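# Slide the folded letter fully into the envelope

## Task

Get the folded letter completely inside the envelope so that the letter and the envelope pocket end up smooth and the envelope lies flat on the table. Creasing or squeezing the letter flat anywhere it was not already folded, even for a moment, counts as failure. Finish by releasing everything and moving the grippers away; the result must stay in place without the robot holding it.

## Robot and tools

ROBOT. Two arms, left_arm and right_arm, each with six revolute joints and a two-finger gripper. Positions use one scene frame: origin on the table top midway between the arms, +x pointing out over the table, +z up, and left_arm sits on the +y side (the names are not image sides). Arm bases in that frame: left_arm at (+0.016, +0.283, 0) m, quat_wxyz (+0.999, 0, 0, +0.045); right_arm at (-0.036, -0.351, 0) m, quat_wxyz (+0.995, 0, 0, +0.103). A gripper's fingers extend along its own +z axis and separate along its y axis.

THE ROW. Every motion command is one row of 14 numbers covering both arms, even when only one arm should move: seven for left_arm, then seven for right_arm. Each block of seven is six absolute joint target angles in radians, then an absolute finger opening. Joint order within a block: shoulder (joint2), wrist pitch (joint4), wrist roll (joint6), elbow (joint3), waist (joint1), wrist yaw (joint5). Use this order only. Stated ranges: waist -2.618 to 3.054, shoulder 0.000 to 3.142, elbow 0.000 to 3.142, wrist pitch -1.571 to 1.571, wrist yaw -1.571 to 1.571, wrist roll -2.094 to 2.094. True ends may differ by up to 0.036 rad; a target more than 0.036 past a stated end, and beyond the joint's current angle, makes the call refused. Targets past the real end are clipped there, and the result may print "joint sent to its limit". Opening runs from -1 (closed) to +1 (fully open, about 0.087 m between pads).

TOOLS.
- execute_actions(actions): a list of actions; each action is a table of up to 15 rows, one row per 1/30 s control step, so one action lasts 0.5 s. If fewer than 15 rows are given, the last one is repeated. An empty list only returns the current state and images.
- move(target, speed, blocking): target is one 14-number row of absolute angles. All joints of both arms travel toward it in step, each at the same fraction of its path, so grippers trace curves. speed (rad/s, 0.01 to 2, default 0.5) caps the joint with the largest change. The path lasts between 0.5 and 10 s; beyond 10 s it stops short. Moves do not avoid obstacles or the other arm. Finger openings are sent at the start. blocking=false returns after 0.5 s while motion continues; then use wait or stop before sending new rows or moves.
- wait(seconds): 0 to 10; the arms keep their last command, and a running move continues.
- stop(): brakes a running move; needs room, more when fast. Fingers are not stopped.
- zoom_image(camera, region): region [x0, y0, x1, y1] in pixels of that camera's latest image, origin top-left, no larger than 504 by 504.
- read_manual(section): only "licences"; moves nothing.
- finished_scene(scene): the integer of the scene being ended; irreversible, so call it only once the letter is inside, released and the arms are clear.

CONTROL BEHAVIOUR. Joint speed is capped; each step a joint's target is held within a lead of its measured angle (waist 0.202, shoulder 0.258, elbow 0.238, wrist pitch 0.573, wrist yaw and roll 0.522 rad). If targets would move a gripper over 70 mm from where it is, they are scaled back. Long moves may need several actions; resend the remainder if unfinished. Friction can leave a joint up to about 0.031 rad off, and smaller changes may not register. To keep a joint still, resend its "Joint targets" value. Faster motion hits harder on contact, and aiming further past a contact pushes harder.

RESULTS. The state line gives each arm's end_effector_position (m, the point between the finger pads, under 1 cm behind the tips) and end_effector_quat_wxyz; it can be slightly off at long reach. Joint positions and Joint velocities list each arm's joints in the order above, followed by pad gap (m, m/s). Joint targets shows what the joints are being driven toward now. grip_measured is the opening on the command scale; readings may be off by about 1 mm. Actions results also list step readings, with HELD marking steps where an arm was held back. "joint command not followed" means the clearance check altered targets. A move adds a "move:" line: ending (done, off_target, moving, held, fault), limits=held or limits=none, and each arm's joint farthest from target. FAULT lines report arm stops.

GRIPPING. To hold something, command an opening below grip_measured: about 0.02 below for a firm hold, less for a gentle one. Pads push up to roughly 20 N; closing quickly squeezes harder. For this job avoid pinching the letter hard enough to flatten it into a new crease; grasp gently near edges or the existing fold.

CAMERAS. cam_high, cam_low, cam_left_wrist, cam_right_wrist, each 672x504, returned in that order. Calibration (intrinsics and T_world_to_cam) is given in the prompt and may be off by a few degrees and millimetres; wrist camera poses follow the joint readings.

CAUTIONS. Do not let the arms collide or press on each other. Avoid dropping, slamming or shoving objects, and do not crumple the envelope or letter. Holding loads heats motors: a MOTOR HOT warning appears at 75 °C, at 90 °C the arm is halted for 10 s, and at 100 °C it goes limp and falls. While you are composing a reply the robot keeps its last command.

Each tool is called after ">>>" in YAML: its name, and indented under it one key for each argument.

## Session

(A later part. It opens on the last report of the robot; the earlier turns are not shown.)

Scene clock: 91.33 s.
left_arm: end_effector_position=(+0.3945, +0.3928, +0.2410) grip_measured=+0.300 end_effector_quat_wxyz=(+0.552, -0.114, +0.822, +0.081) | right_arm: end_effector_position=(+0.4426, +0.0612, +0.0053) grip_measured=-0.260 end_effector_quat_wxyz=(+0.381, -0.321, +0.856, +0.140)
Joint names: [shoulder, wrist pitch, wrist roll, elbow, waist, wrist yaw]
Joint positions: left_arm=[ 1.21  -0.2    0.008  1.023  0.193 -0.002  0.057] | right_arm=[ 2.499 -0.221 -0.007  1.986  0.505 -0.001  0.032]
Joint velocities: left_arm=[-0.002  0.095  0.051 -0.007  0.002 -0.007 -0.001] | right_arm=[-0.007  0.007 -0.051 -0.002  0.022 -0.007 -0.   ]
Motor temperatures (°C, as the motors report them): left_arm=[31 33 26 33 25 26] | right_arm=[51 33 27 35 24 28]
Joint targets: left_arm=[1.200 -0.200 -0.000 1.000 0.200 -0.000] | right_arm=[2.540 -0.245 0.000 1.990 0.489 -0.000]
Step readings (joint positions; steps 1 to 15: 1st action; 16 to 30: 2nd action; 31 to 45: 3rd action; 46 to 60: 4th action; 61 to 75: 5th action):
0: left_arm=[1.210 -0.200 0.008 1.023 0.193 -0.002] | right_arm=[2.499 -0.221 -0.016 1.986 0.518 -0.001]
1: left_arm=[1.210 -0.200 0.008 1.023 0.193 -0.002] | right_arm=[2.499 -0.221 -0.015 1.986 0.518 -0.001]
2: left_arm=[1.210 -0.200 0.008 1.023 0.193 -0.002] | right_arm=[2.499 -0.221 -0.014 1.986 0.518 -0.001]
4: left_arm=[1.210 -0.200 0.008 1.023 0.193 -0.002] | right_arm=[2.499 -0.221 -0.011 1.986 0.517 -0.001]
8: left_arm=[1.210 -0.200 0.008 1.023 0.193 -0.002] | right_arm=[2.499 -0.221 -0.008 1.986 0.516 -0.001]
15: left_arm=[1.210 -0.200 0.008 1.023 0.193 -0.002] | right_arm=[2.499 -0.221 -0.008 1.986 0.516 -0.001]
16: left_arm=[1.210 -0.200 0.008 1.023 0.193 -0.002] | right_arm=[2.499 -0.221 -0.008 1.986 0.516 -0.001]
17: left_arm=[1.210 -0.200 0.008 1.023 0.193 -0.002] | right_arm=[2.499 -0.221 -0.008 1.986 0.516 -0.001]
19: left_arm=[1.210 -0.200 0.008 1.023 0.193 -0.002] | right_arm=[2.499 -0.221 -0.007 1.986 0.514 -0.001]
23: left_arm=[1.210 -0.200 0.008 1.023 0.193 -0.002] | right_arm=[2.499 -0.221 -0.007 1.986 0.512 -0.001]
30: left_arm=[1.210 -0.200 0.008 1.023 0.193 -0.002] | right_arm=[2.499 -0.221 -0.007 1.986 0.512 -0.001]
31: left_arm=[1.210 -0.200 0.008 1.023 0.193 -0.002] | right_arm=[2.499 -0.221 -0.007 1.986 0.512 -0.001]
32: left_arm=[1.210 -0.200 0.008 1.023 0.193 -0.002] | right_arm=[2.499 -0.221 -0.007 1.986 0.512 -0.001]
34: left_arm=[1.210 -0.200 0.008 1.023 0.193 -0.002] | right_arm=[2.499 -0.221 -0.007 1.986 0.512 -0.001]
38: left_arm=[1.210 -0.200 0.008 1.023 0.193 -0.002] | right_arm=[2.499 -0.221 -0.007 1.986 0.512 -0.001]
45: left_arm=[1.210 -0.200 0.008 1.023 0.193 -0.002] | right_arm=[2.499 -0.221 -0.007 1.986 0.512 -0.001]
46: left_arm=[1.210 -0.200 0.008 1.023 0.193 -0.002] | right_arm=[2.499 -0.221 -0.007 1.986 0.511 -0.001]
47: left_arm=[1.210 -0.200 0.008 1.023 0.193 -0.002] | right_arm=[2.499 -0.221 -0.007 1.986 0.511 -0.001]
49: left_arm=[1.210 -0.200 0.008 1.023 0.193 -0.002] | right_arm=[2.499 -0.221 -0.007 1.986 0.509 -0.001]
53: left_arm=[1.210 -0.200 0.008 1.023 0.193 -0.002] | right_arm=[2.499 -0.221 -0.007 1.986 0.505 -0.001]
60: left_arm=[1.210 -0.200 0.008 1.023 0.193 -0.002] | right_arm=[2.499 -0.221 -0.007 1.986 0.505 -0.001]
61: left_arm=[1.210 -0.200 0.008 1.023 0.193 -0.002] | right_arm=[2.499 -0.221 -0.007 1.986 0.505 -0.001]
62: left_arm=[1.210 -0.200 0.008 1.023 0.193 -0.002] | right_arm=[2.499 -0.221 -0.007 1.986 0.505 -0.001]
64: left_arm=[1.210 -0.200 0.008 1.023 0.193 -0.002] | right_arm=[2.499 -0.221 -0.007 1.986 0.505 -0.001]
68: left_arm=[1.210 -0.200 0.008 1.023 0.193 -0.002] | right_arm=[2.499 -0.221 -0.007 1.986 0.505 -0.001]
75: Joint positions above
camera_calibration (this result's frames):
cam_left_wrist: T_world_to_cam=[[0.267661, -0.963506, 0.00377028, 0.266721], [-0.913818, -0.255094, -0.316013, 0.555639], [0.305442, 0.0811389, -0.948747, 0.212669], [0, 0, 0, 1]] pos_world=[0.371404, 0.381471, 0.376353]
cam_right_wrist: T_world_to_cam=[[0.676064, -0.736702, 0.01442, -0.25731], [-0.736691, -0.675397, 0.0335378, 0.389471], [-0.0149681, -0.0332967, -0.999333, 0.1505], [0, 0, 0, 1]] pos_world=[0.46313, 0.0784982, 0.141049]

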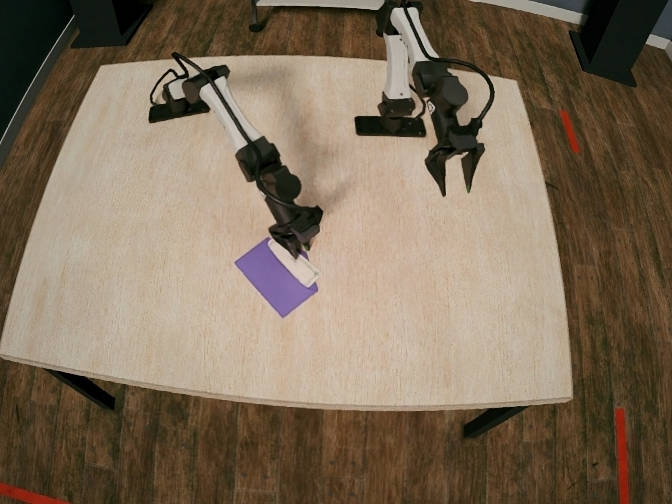

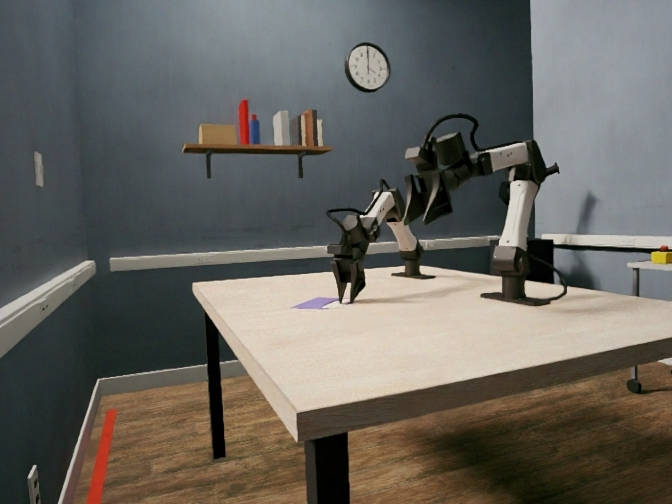

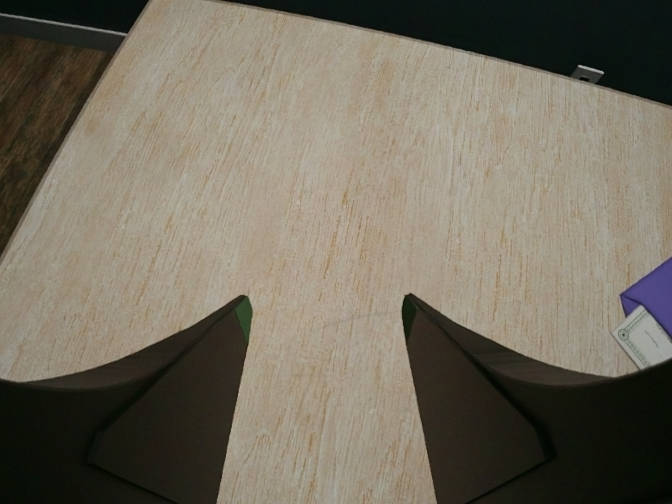

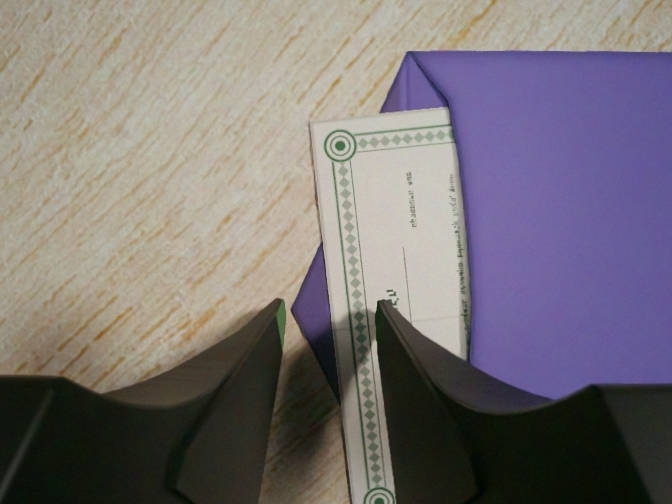

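>>> move:
  target: [1.2,-0.2,0.0,1.0,0.2,0,-1,2.43,-0.23,-0.01,1.99,0.5,0,-0.26]
  speed: 0.1

>>> move:
  target: [1.5,0.3,0.0,0.9,-0.555,0,-1,2.4,-0.23,-0.07,1.99,0.33,0,1]
  speed: 0.6

>>> move:
  target: [1.825,0.3,0.0,0.9,-0.555,0,-1,2.4,-0.23,-0.07,1.99,0.33,0,1]
  speed: 0.3

Scene clock: 92.67 s.
left_arm: end_effector_position=(+0.3945, +0.3928, +0.2410) grip_measured=-1.000 end_effector_quat_wxyz=(+0.552, -0.114, +0.822, +0.081) | right_arm: end_effector_position=(+0.4453, +0.0635, +0.0338) grip_measured=-0.260 end_effector_quat_wxyz=(+0.399, -0.318, +0.847, +0.147)
Joint names: [shoulder, wrist pitch, wrist roll, elbow, waist, wrist yaw]
Joint positions: left_arm=[ 1.21  -0.2    0.008  1.023  0.193 -0.002  0.   ] | right_arm=[ 2.452 -0.226 -0.007  1.986  0.505 -0.001  0.032]
Joint velocities: left_arm=[-0.027 -0.037 -0.007 -0.002  0.002 -0.007  0.   ] | right_arm=[-0.007  0.022  0.037  0.007 -0.007 -0.037 -0.   ]
Motor temperatures (°C, as the motors report them): left_arm=[31 34 26 33 25 26] | right_arm=[51 33 27 35 24 28]
Joint targets: left_arm=[1.200 -0.200 -0.000 1.000 0.200 -0.000] | right_arm=[2.430 -0.230 -0.010 1.990 0.500 0.000]
move: off_target (left_arm, right_arm); limits=none; left_arm: farthest joint: the elbow, 0.023 radians from its target (0.023 radians at the start); right_arm: farthest joint: the shoulder, 0.022 radians from its target (0.069 radians at the start)
camera_calibration (this result's frames):
cam_left_wrist: T_world_to_cam=[[0.267661, -0.963506, 0.00377028, 0.266721], [-0.913818, -0.255094, -0.316013, 0.555639], [0.305442, 0.0811389, -0.948747, 0.212669], [0, 0, 0, 1]] pos_world=[0.371404, 0.381471, 0.376353]
cam_right_wrist: T_world_to_cam=[[0.675576, -0.737123, 0.0157458, -0.257631], [-0.737086, -0.675737, -0.00916072, 0.393667], [0.0173926, -0.00541728, -0.999834, 0.162881], [0, 0, 0, 1]] pos_world=[0.461382, 0.0769925, 0.170516]

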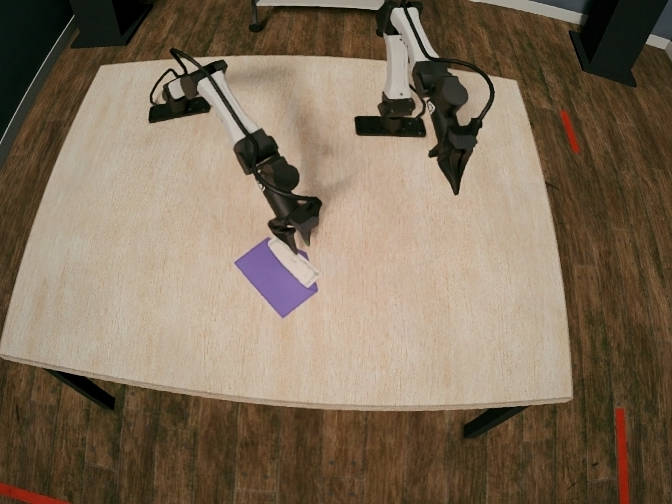

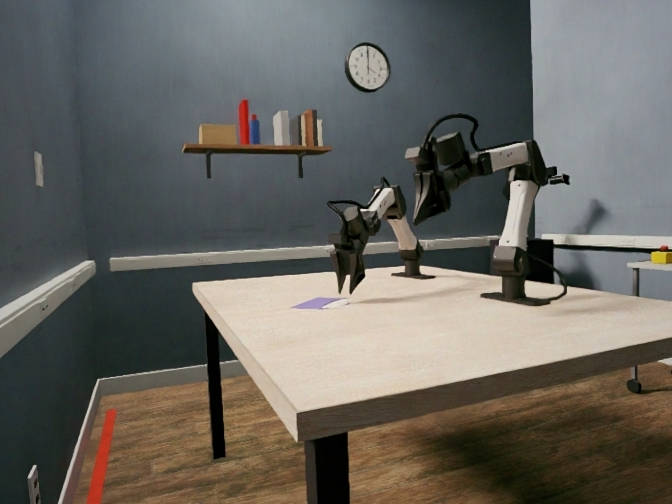

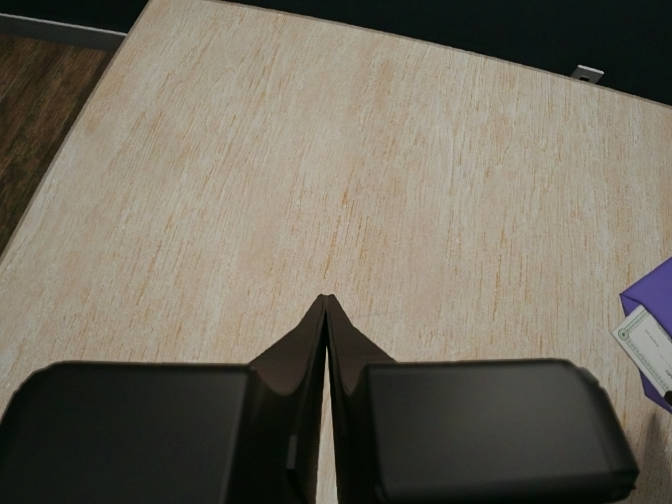

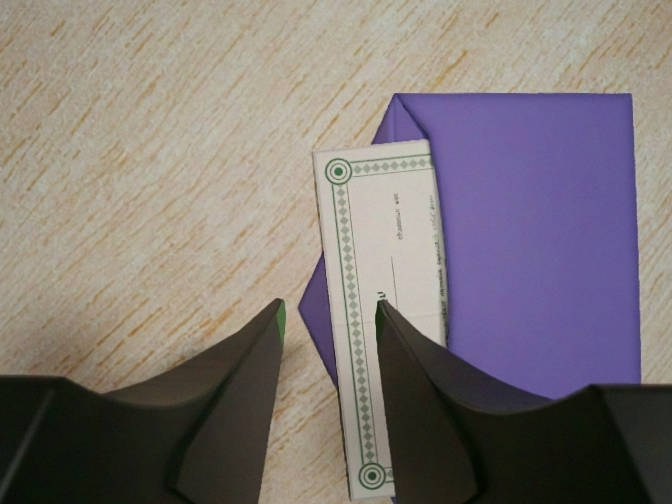

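Scene clock: 94.67 s.
left_arm: end_effector_position=(+0.4315, +0.0765, +0.1810) grip_measured=-1.000 end_effector_quat_wxyz=(+0.580, +0.187, +0.781, -0.134) | right_arm: end_effector_position=(+0.5113, -0.0257, +0.0505) grip_measured=+1.000 end_effector_quat_wxyz=(+0.424, -0.266, +0.859, +0.104)
Joint names: [shoulder, wrist pitch, wrist roll, elbow, waist, wrist yaw]
Joint positions: left_arm=[ 1.491  0.282  0.008  0.914 -0.551 -0.     0.   ] | right_arm=[ 2.424 -0.229 -0.061  1.986  0.334 -0.001  0.087]
Joint velocities: left_arm=[ 0.012 -0.051 -0.022 -0.002 -0.002 -0.11   0.   ] | right_arm=[-0.027 -0.007  0.007 -0.007 -0.002 -0.037  0.   ]
Motor temperatures (°C, as the motors report them): left_arm=[31 34 26 33 25 26] | right_arm=[52 34 27 35 24 28]
Joint targets: left_arm=[1.500 0.300 0.000 0.900 -0.555 0.000] | right_arm=[2.400 -0.230 -0.070 1.990 0.330 -0.000]
move: off_target (right_arm); limits=none; left_arm: farthest joint: the wrist pitch, 0.018 radians from its target (0.500 radians at the start); right_arm: farthest joint: the shoulder, 0.024 radians from its target (0.052 radians at the start)
camera_calibration (this result's frames):
cam_left_wrist: T_world_to_cam=[[-0.456366, -0.889786, 0.00320718, 0.259171], [-0.815265, 0.416695, -0.402129, 0.411463], [0.356473, -0.186133, -0.915577, 0.162536], [0, 0, 0, 1]] pos_world=[0.395788, 0.0894052, 0.313444]
cam_right_wrist: T_world_to_cam=[[0.566756, -0.821771, 0.0589907, -0.317004], [-0.821689, -0.569019, -0.0323127, 0.429398], [0.0601205, -0.0301586, -0.997735, 0.155412], [0, 0, 0, 1]] pos_world=[0.523152, -0.0114826, 0.187636]

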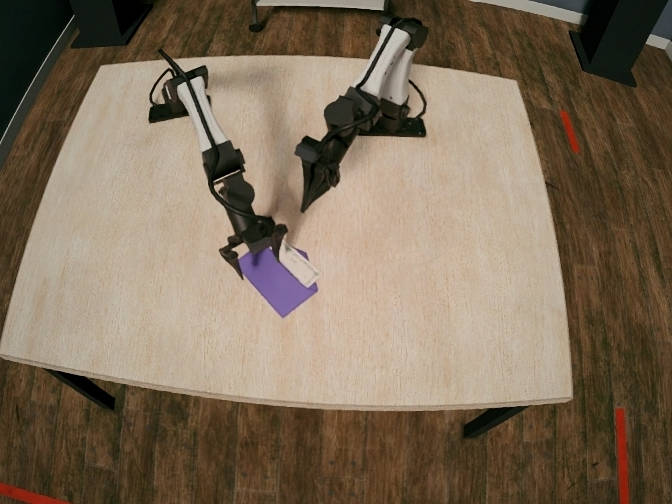

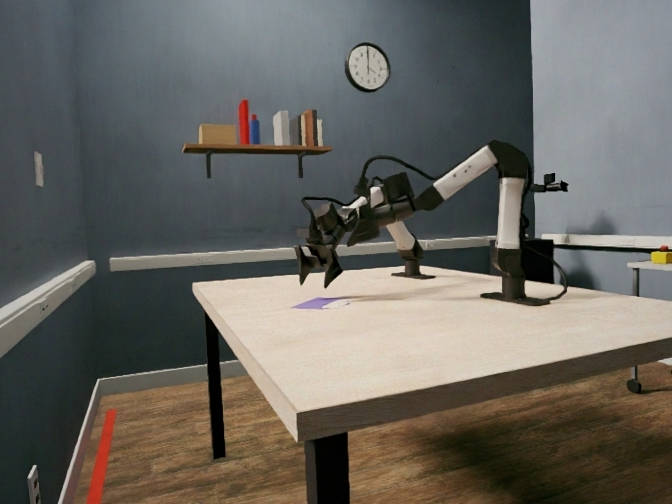

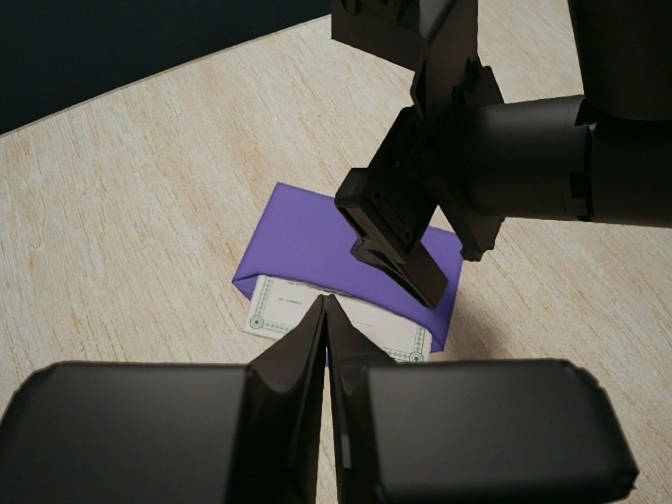

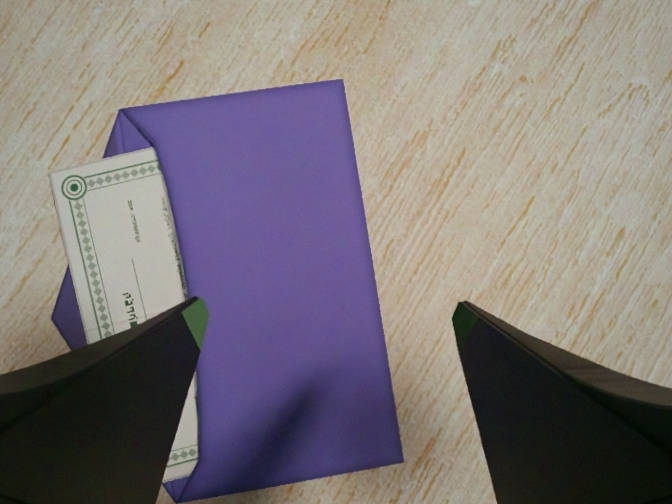

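Scene clock: 96.17 s.
left_arm: end_effector_position=(+0.4301, +0.0772, +0.0348) grip_measured=-1.000 end_effector_quat_wxyz=(+0.446, +0.207, +0.865, -0.103) | right_arm: end_effector_position=(+0.5114, -0.0257, +0.0505) grip_measured=+1.000 end_effector_quat_wxyz=(+0.424, -0.267, +0.859, +0.104)
Joint names: [shoulder, wrist pitch, wrist roll, elbow, waist, wrist yaw]
Joint positions: left_arm=[ 1.819  0.284  0.008  0.914 -0.551 -0.     0.   ] | right_arm=[ 2.424 -0.229 -0.061  1.986  0.334 -0.001  0.087]
Joint velocities: left_arm=[-0.007  0.037 -0.051 -0.017 -0.002 -0.022  0.   ] | right_arm=[-0.002  0.007 -0.081 -0.002 -0.007 -0.022  0.   ]
Motor temperatures (°C, as the motors report them): left_arm=[31 34 26 33 25 26] | right_arm=[53 34 27 35 24 28]
Joint targets: left_arm=[1.825 0.300 0.000 0.900 -0.555 -0.000] | right_arm=[2.400 -0.230 -0.070 1.990 0.330 -0.000]
move: off_target (right_arm); limits=none; left_arm: farthest joint: the wrist pitch, 0.016 radians from its target (0.018 radians at the start); right_arm: farthest joint: the shoulder, 0.024 radians from its target (0.024 radians at the start)
camera_calibration (this result's frames):
cam_left_wrist: T_world_to_cam=[[-0.454858, -0.890536, 0.00704078, 0.258896], [-0.887387, 0.452555, -0.0879655, 0.368619], [0.0751501, -0.0462597, -0.996099, 0.142335], [0, 0, 0, 1]] pos_world=[0.434172, 0.0703208, 0.172383]
cam_right_wrist: T_world_to_cam=[[0.566941, -0.821622, 0.0592893, -0.317126], [-0.82155, -0.569221, -0.0322933, 0.42932], [0.0602816, -0.0304007, -0.997718, 0.155323], [0, 0, 0, 1]] pos_world=[0.523136, -0.0114579, 0.187635]

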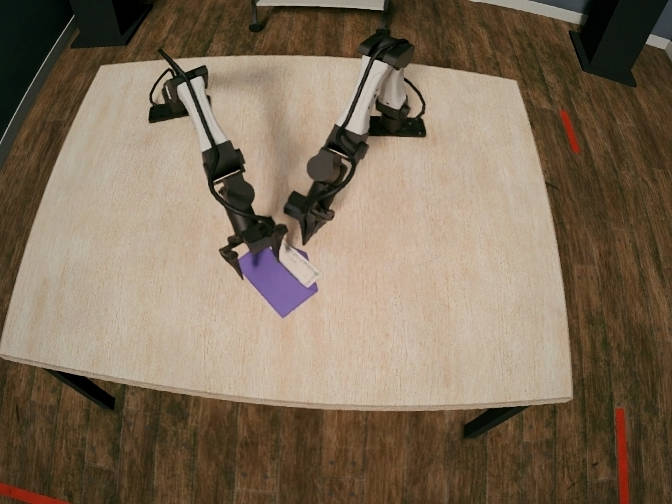

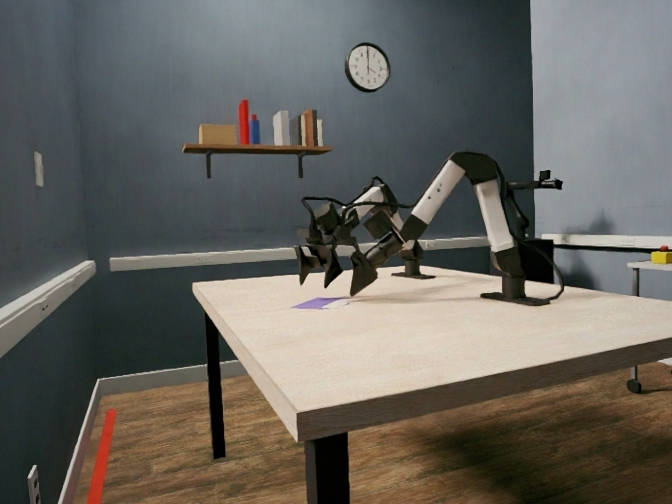

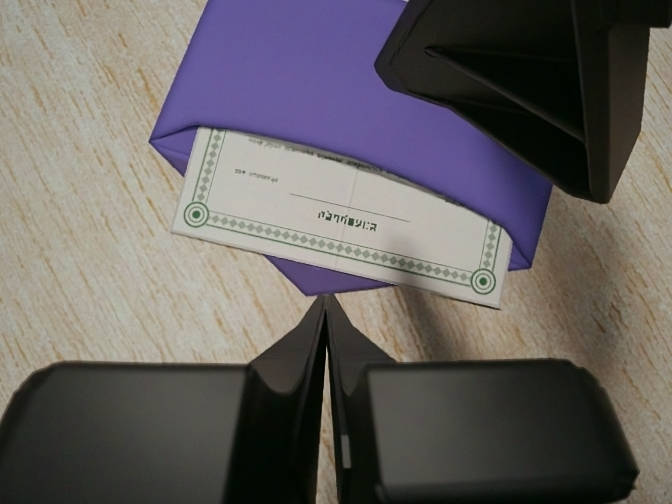

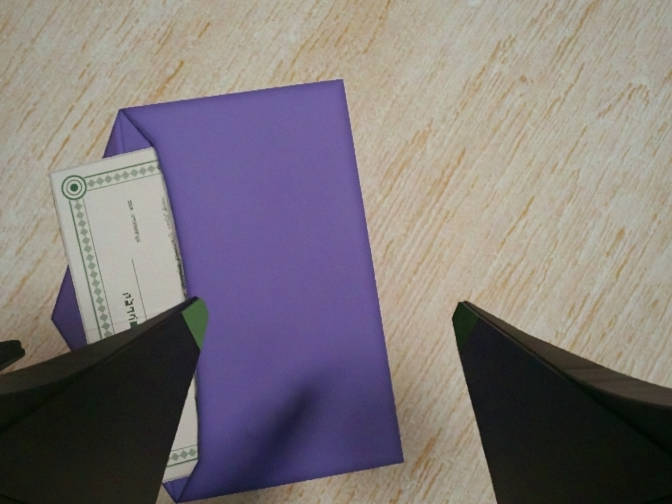

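>>> move:
  target: [1.9,0.44,0.0,0.9,-0.535,0,-1,2.43,-0.23,-0.07,1.99,0.41,0,1]
  speed: 0.1

>>> move:
  target: [1.975,0.43,0.0,0.9,-0.535,0,-1,2.52,-0.235,-0.07,1.99,0.41,0,1]
  speed: 0.06

Scene clock: 98.27 s.
left_arm: end_effector_position=(+0.4482, +0.0698, +0.0329) grip_measured=-1.000 end_effector_quat_wxyz=(+0.480, +0.201, +0.847, -0.110) | right_arm: end_effector_position=(+0.4944, -0.0006, +0.0497) grip_measured=+1.000 end_effector_quat_wxyz=(+0.421, -0.286, +0.854, +0.106)
Joint names: [shoulder, wrist pitch, wrist roll, elbow, waist, wrist yaw]
Joint positions: left_arm=[ 1.882  0.427  0.008  0.914 -0.547 -0.     0.   ] | right_arm=[ 2.424 -0.234 -0.062  1.986  0.386  0.017  0.087]
Joint velocities: left_arm=[-0.017 -0.081 -0.051  0.012  0.002 -0.095  0.   ] | right_arm=[-0.012 -0.022 -0.037 -0.007 -0.002 -0.022  0.   ]
Motor temperatures (°C, as the motors report them): left_arm=[31 34 26 33 25 26] | right_arm=[54 34 27 35 24 28]
Joint targets: left_arm=[1.900 0.440 0.000 0.900 -0.535 0.000] | right_arm=[2.430 -0.230 -0.070 1.990 0.410 -0.000]
move: off_target (right_arm); limits=none; left_arm: farthest joint: the shoulder, 0.018 radians from its target (0.081 radians at the start); right_arm: farthest joint: the waist, 0.024 radians from its target (0.076 radians at the start)
camera_calibration (this result's frames):
cam_left_wrist: T_world_to_cam=[[-0.45261, -0.891687, 0.00615658, 0.259693], [-0.879644, 0.445344, -0.167017, 0.38746], [0.146185, -0.0810093, -0.985935, 0.108933], [0, 0, 0, 1]] pos_world=[0.442442, 0.0678363, 0.170515]
cam_right_wrist: T_world_to_cam=[[0.598283, -0.798189, 0.0703698, -0.302834], [-0.798782, -0.601046, -0.0262842, 0.418076], [0.0632752, -0.0404847, -0.997175, 0.154737], [0, 0, 0, 1]] pos_world=[0.505341, 0.0158291, 0.186599]

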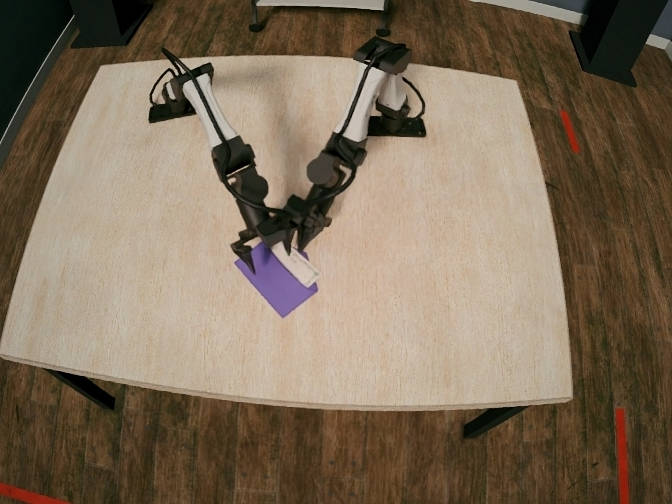

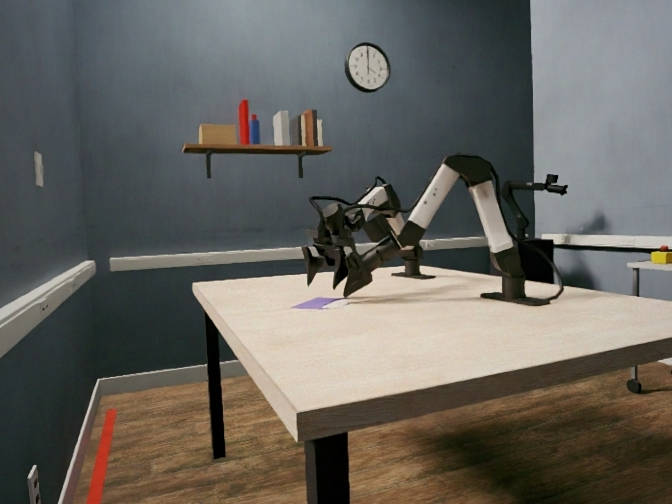

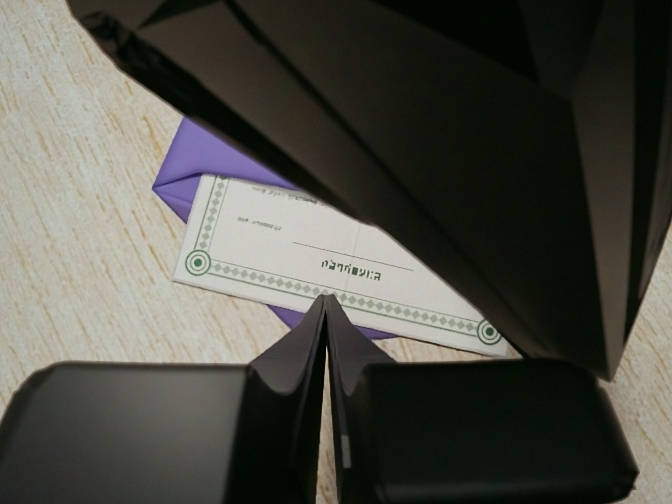

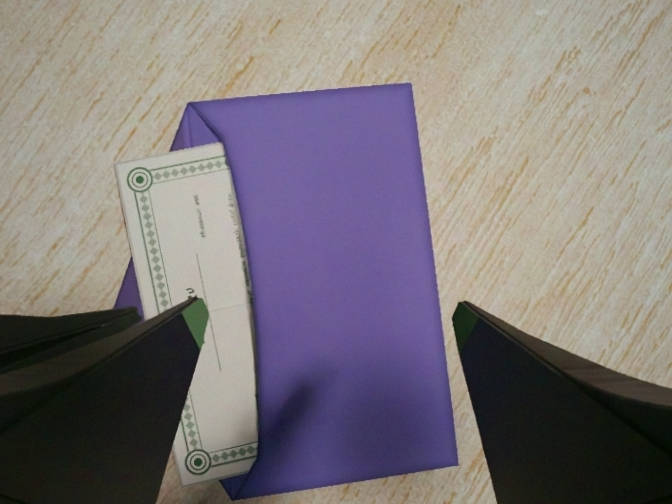

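Scene clock: 100.17 s.
left_arm: end_effector_position=(+0.4482, +0.0699, +0.0143) grip_measured=-1.000 end_effector_quat_wxyz=(+0.470, +0.203, +0.852, -0.108) | right_arm: end_effector_position=(+0.4883, -0.0009, +0.0091) grip_measured=+1.000 end_effector_quat_wxyz=(+0.393, -0.292, +0.866, +0.098)
Joint names: [shoulder, wrist pitch, wrist roll, elbow, waist, wrist yaw]
Joint positions: left_arm=[ 1.934  0.454  0.008  0.914 -0.547 -0.     0.   ] | right_arm=[ 2.491 -0.233 -0.062  1.986  0.392  0.021  0.087]
Joint velocities: left_arm=[-0.002  0.007 -0.037  0.007  0.002  0.007  0.   ] | right_arm=[ 0.032 -0.007 -0.037 -0.002 -0.012 -0.022  0.   ]
Motor temperatures (°C, as the motors report them): left_arm=[31 34 26 33 25 26] | right_arm=[54 34 27 35 24 28]
Joint targets: left_arm=[1.975 0.430 -0.000 0.900 -0.535 0.000] | right_arm=[2.520 -0.235 -0.070 1.990 0.410 -0.000]
move: off_target (left_arm, right_arm); limits=none; left_arm: farthest joint: the shoulder, 0.041 radians from its target (0.093 radians at the start); right_arm: farthest joint: the shoulder, 0.029 radians from its target (0.096 radians at the start)
camera_calibration (this result's frames):
cam_left_wrist: T_world_to_cam=[[-0.452475, -0.891754, 0.00642749, 0.259746], [-0.882988, 0.446994, -0.143277, 0.385349], [0.124895, -0.0705047, -0.989662, 0.0995183], [0, 0, 0, 1]] pos_world=[0.445358, 0.0663973, 0.152032]
cam_right_wrist: T_world_to_cam=[[0.604486, -0.793578, 0.0695001, -0.299563], [-0.796535, -0.603359, 0.0385955, 0.410257], [0.0113049, -0.0786898, -0.996835, 0.139965], [0, 0, 0, 1]] pos_world=[0.506284, 0.0208195, 0.144508]

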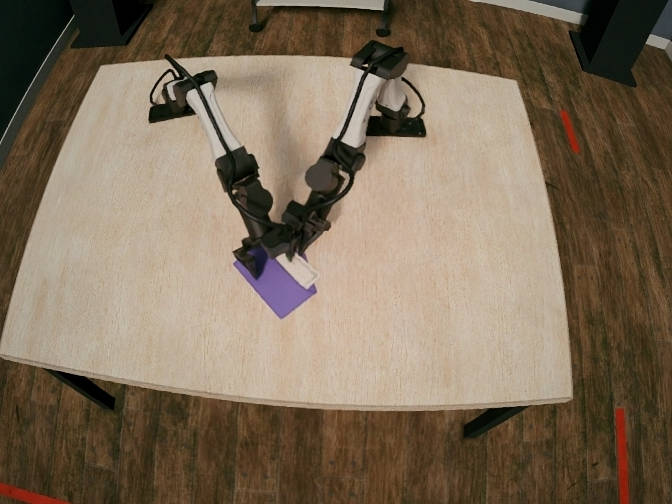

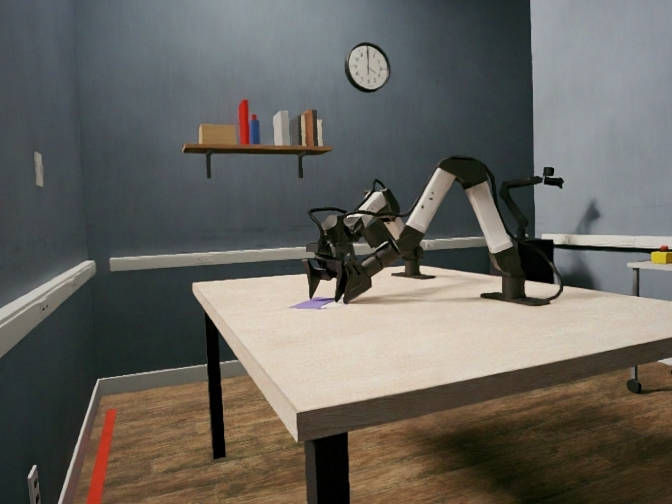

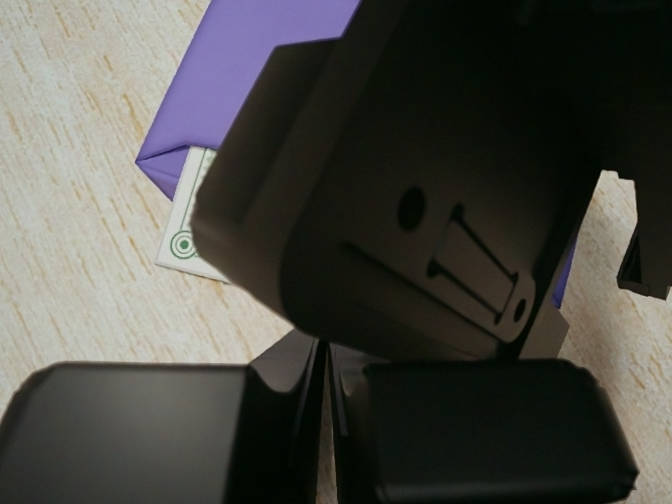

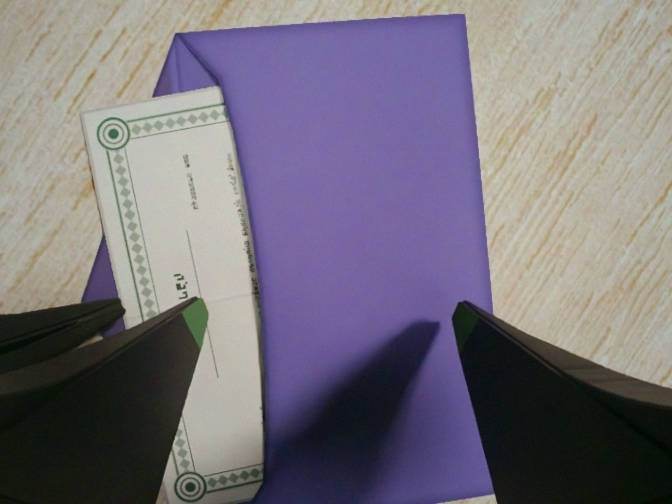

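>>> move:
  target: [1.975,0.43,0,0.9,-0.535,0,-1,2.52,-0.235,-0.07,1.99,0.35,0,1]
  speed: 0.03

Scene clock: 102.30 s.
left_arm: end_effector_position=(+0.4496, +0.0692, +0.0142) grip_measured=-1.000 end_effector_quat_wxyz=(+0.473, +0.202, +0.851, -0.108) | right_arm: end_effector_position=(+0.4979, -0.0154, +0.0081) grip_measured=+1.000 end_effector_quat_wxyz=(+0.393, -0.282, +0.870, +0.099)
Joint names: [shoulder, wrist pitch, wrist roll, elbow, waist, wrist yaw]
Joint positions: left_arm=[ 1.939  0.467  0.008  0.914 -0.547 -0.     0.   ] | right_arm=[ 2.493 -0.231 -0.062  1.986  0.36   0.005  0.087]
Joint velocities: left_arm=[-0.017 -0.007 -0.037  0.002  0.012 -0.022  0.   ] | right_arm=[-0.002 -0.007  0.007 -0.007 -0.007 -0.007  0.   ]
Motor temperatures (°C, as the motors report them): left_arm=[31 34 26 33 25 26] | right_arm=[54 34 27 35 24 28]
Joint targets: left_arm=[1.975 0.430 0.000 0.900 -0.535 -0.000] | right_arm=[2.520 -0.235 -0.070 1.990 0.350 0.000]
move: off_target (left_arm, right_arm); limits=none; left_arm: farthest joint: the wrist pitch, 0.037 radians from its target (0.024 radians at the start); right_arm: farthest joint: the shoulder, 0.027 radians from its target (0.029 radians at the start)
camera_calibration (this result's frames):
cam_left_wrist: T_world_to_cam=[[-0.452516, -0.891734, 0.00634617, 0.259783], [-0.882033, 0.446523, -0.150446, 0.386611], [0.131324, -0.0736769, -0.988598, 0.0965163], [0, 0, 0, 1]] pos_world=[0.445885, 0.0661372, 0.151931]
cam_right_wrist: T_world_to_cam=[[0.588722, -0.806197, 0.0587695, -0.309065], [-0.808326, -0.587507, 0.0379953, 0.415352], [0.00389585, -0.0698736, -0.997548, 0.141633], [0, 0, 0, 1]] pos_world=[0.517142, 0.00475143, 0.143668]

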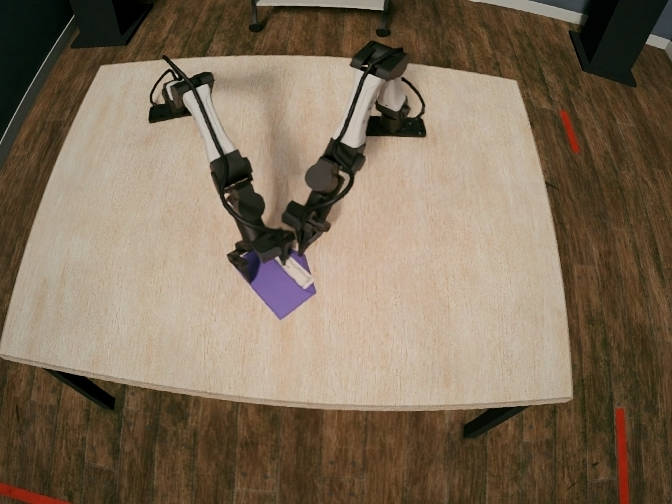

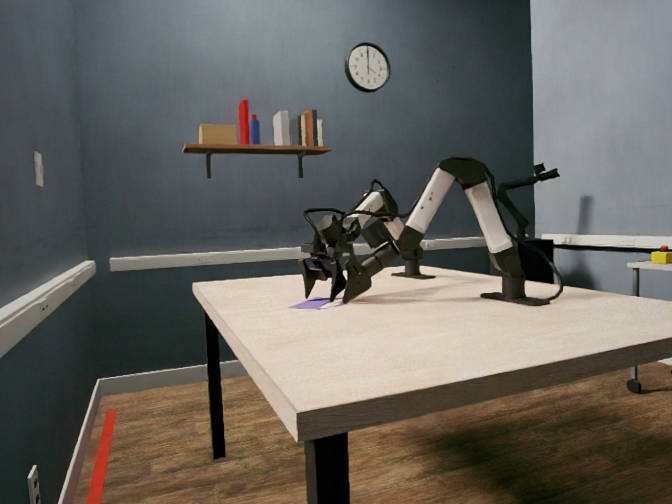

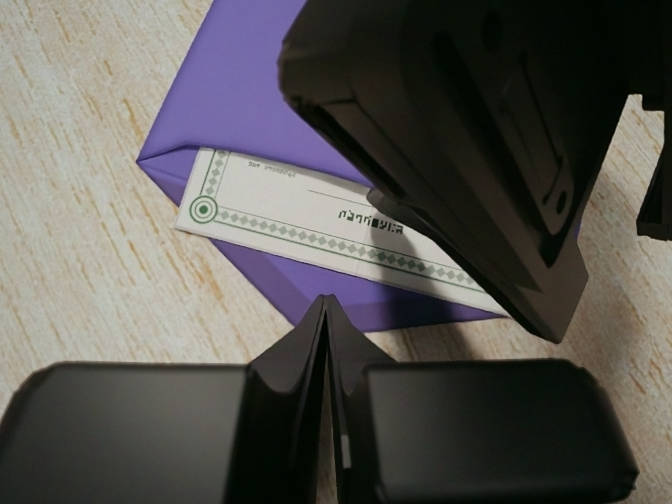

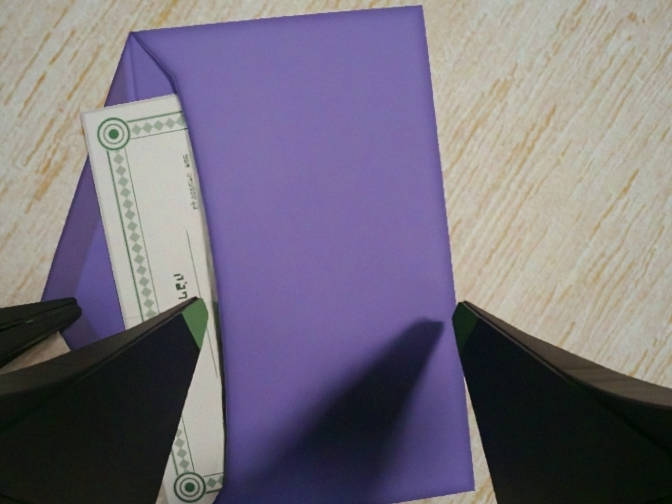

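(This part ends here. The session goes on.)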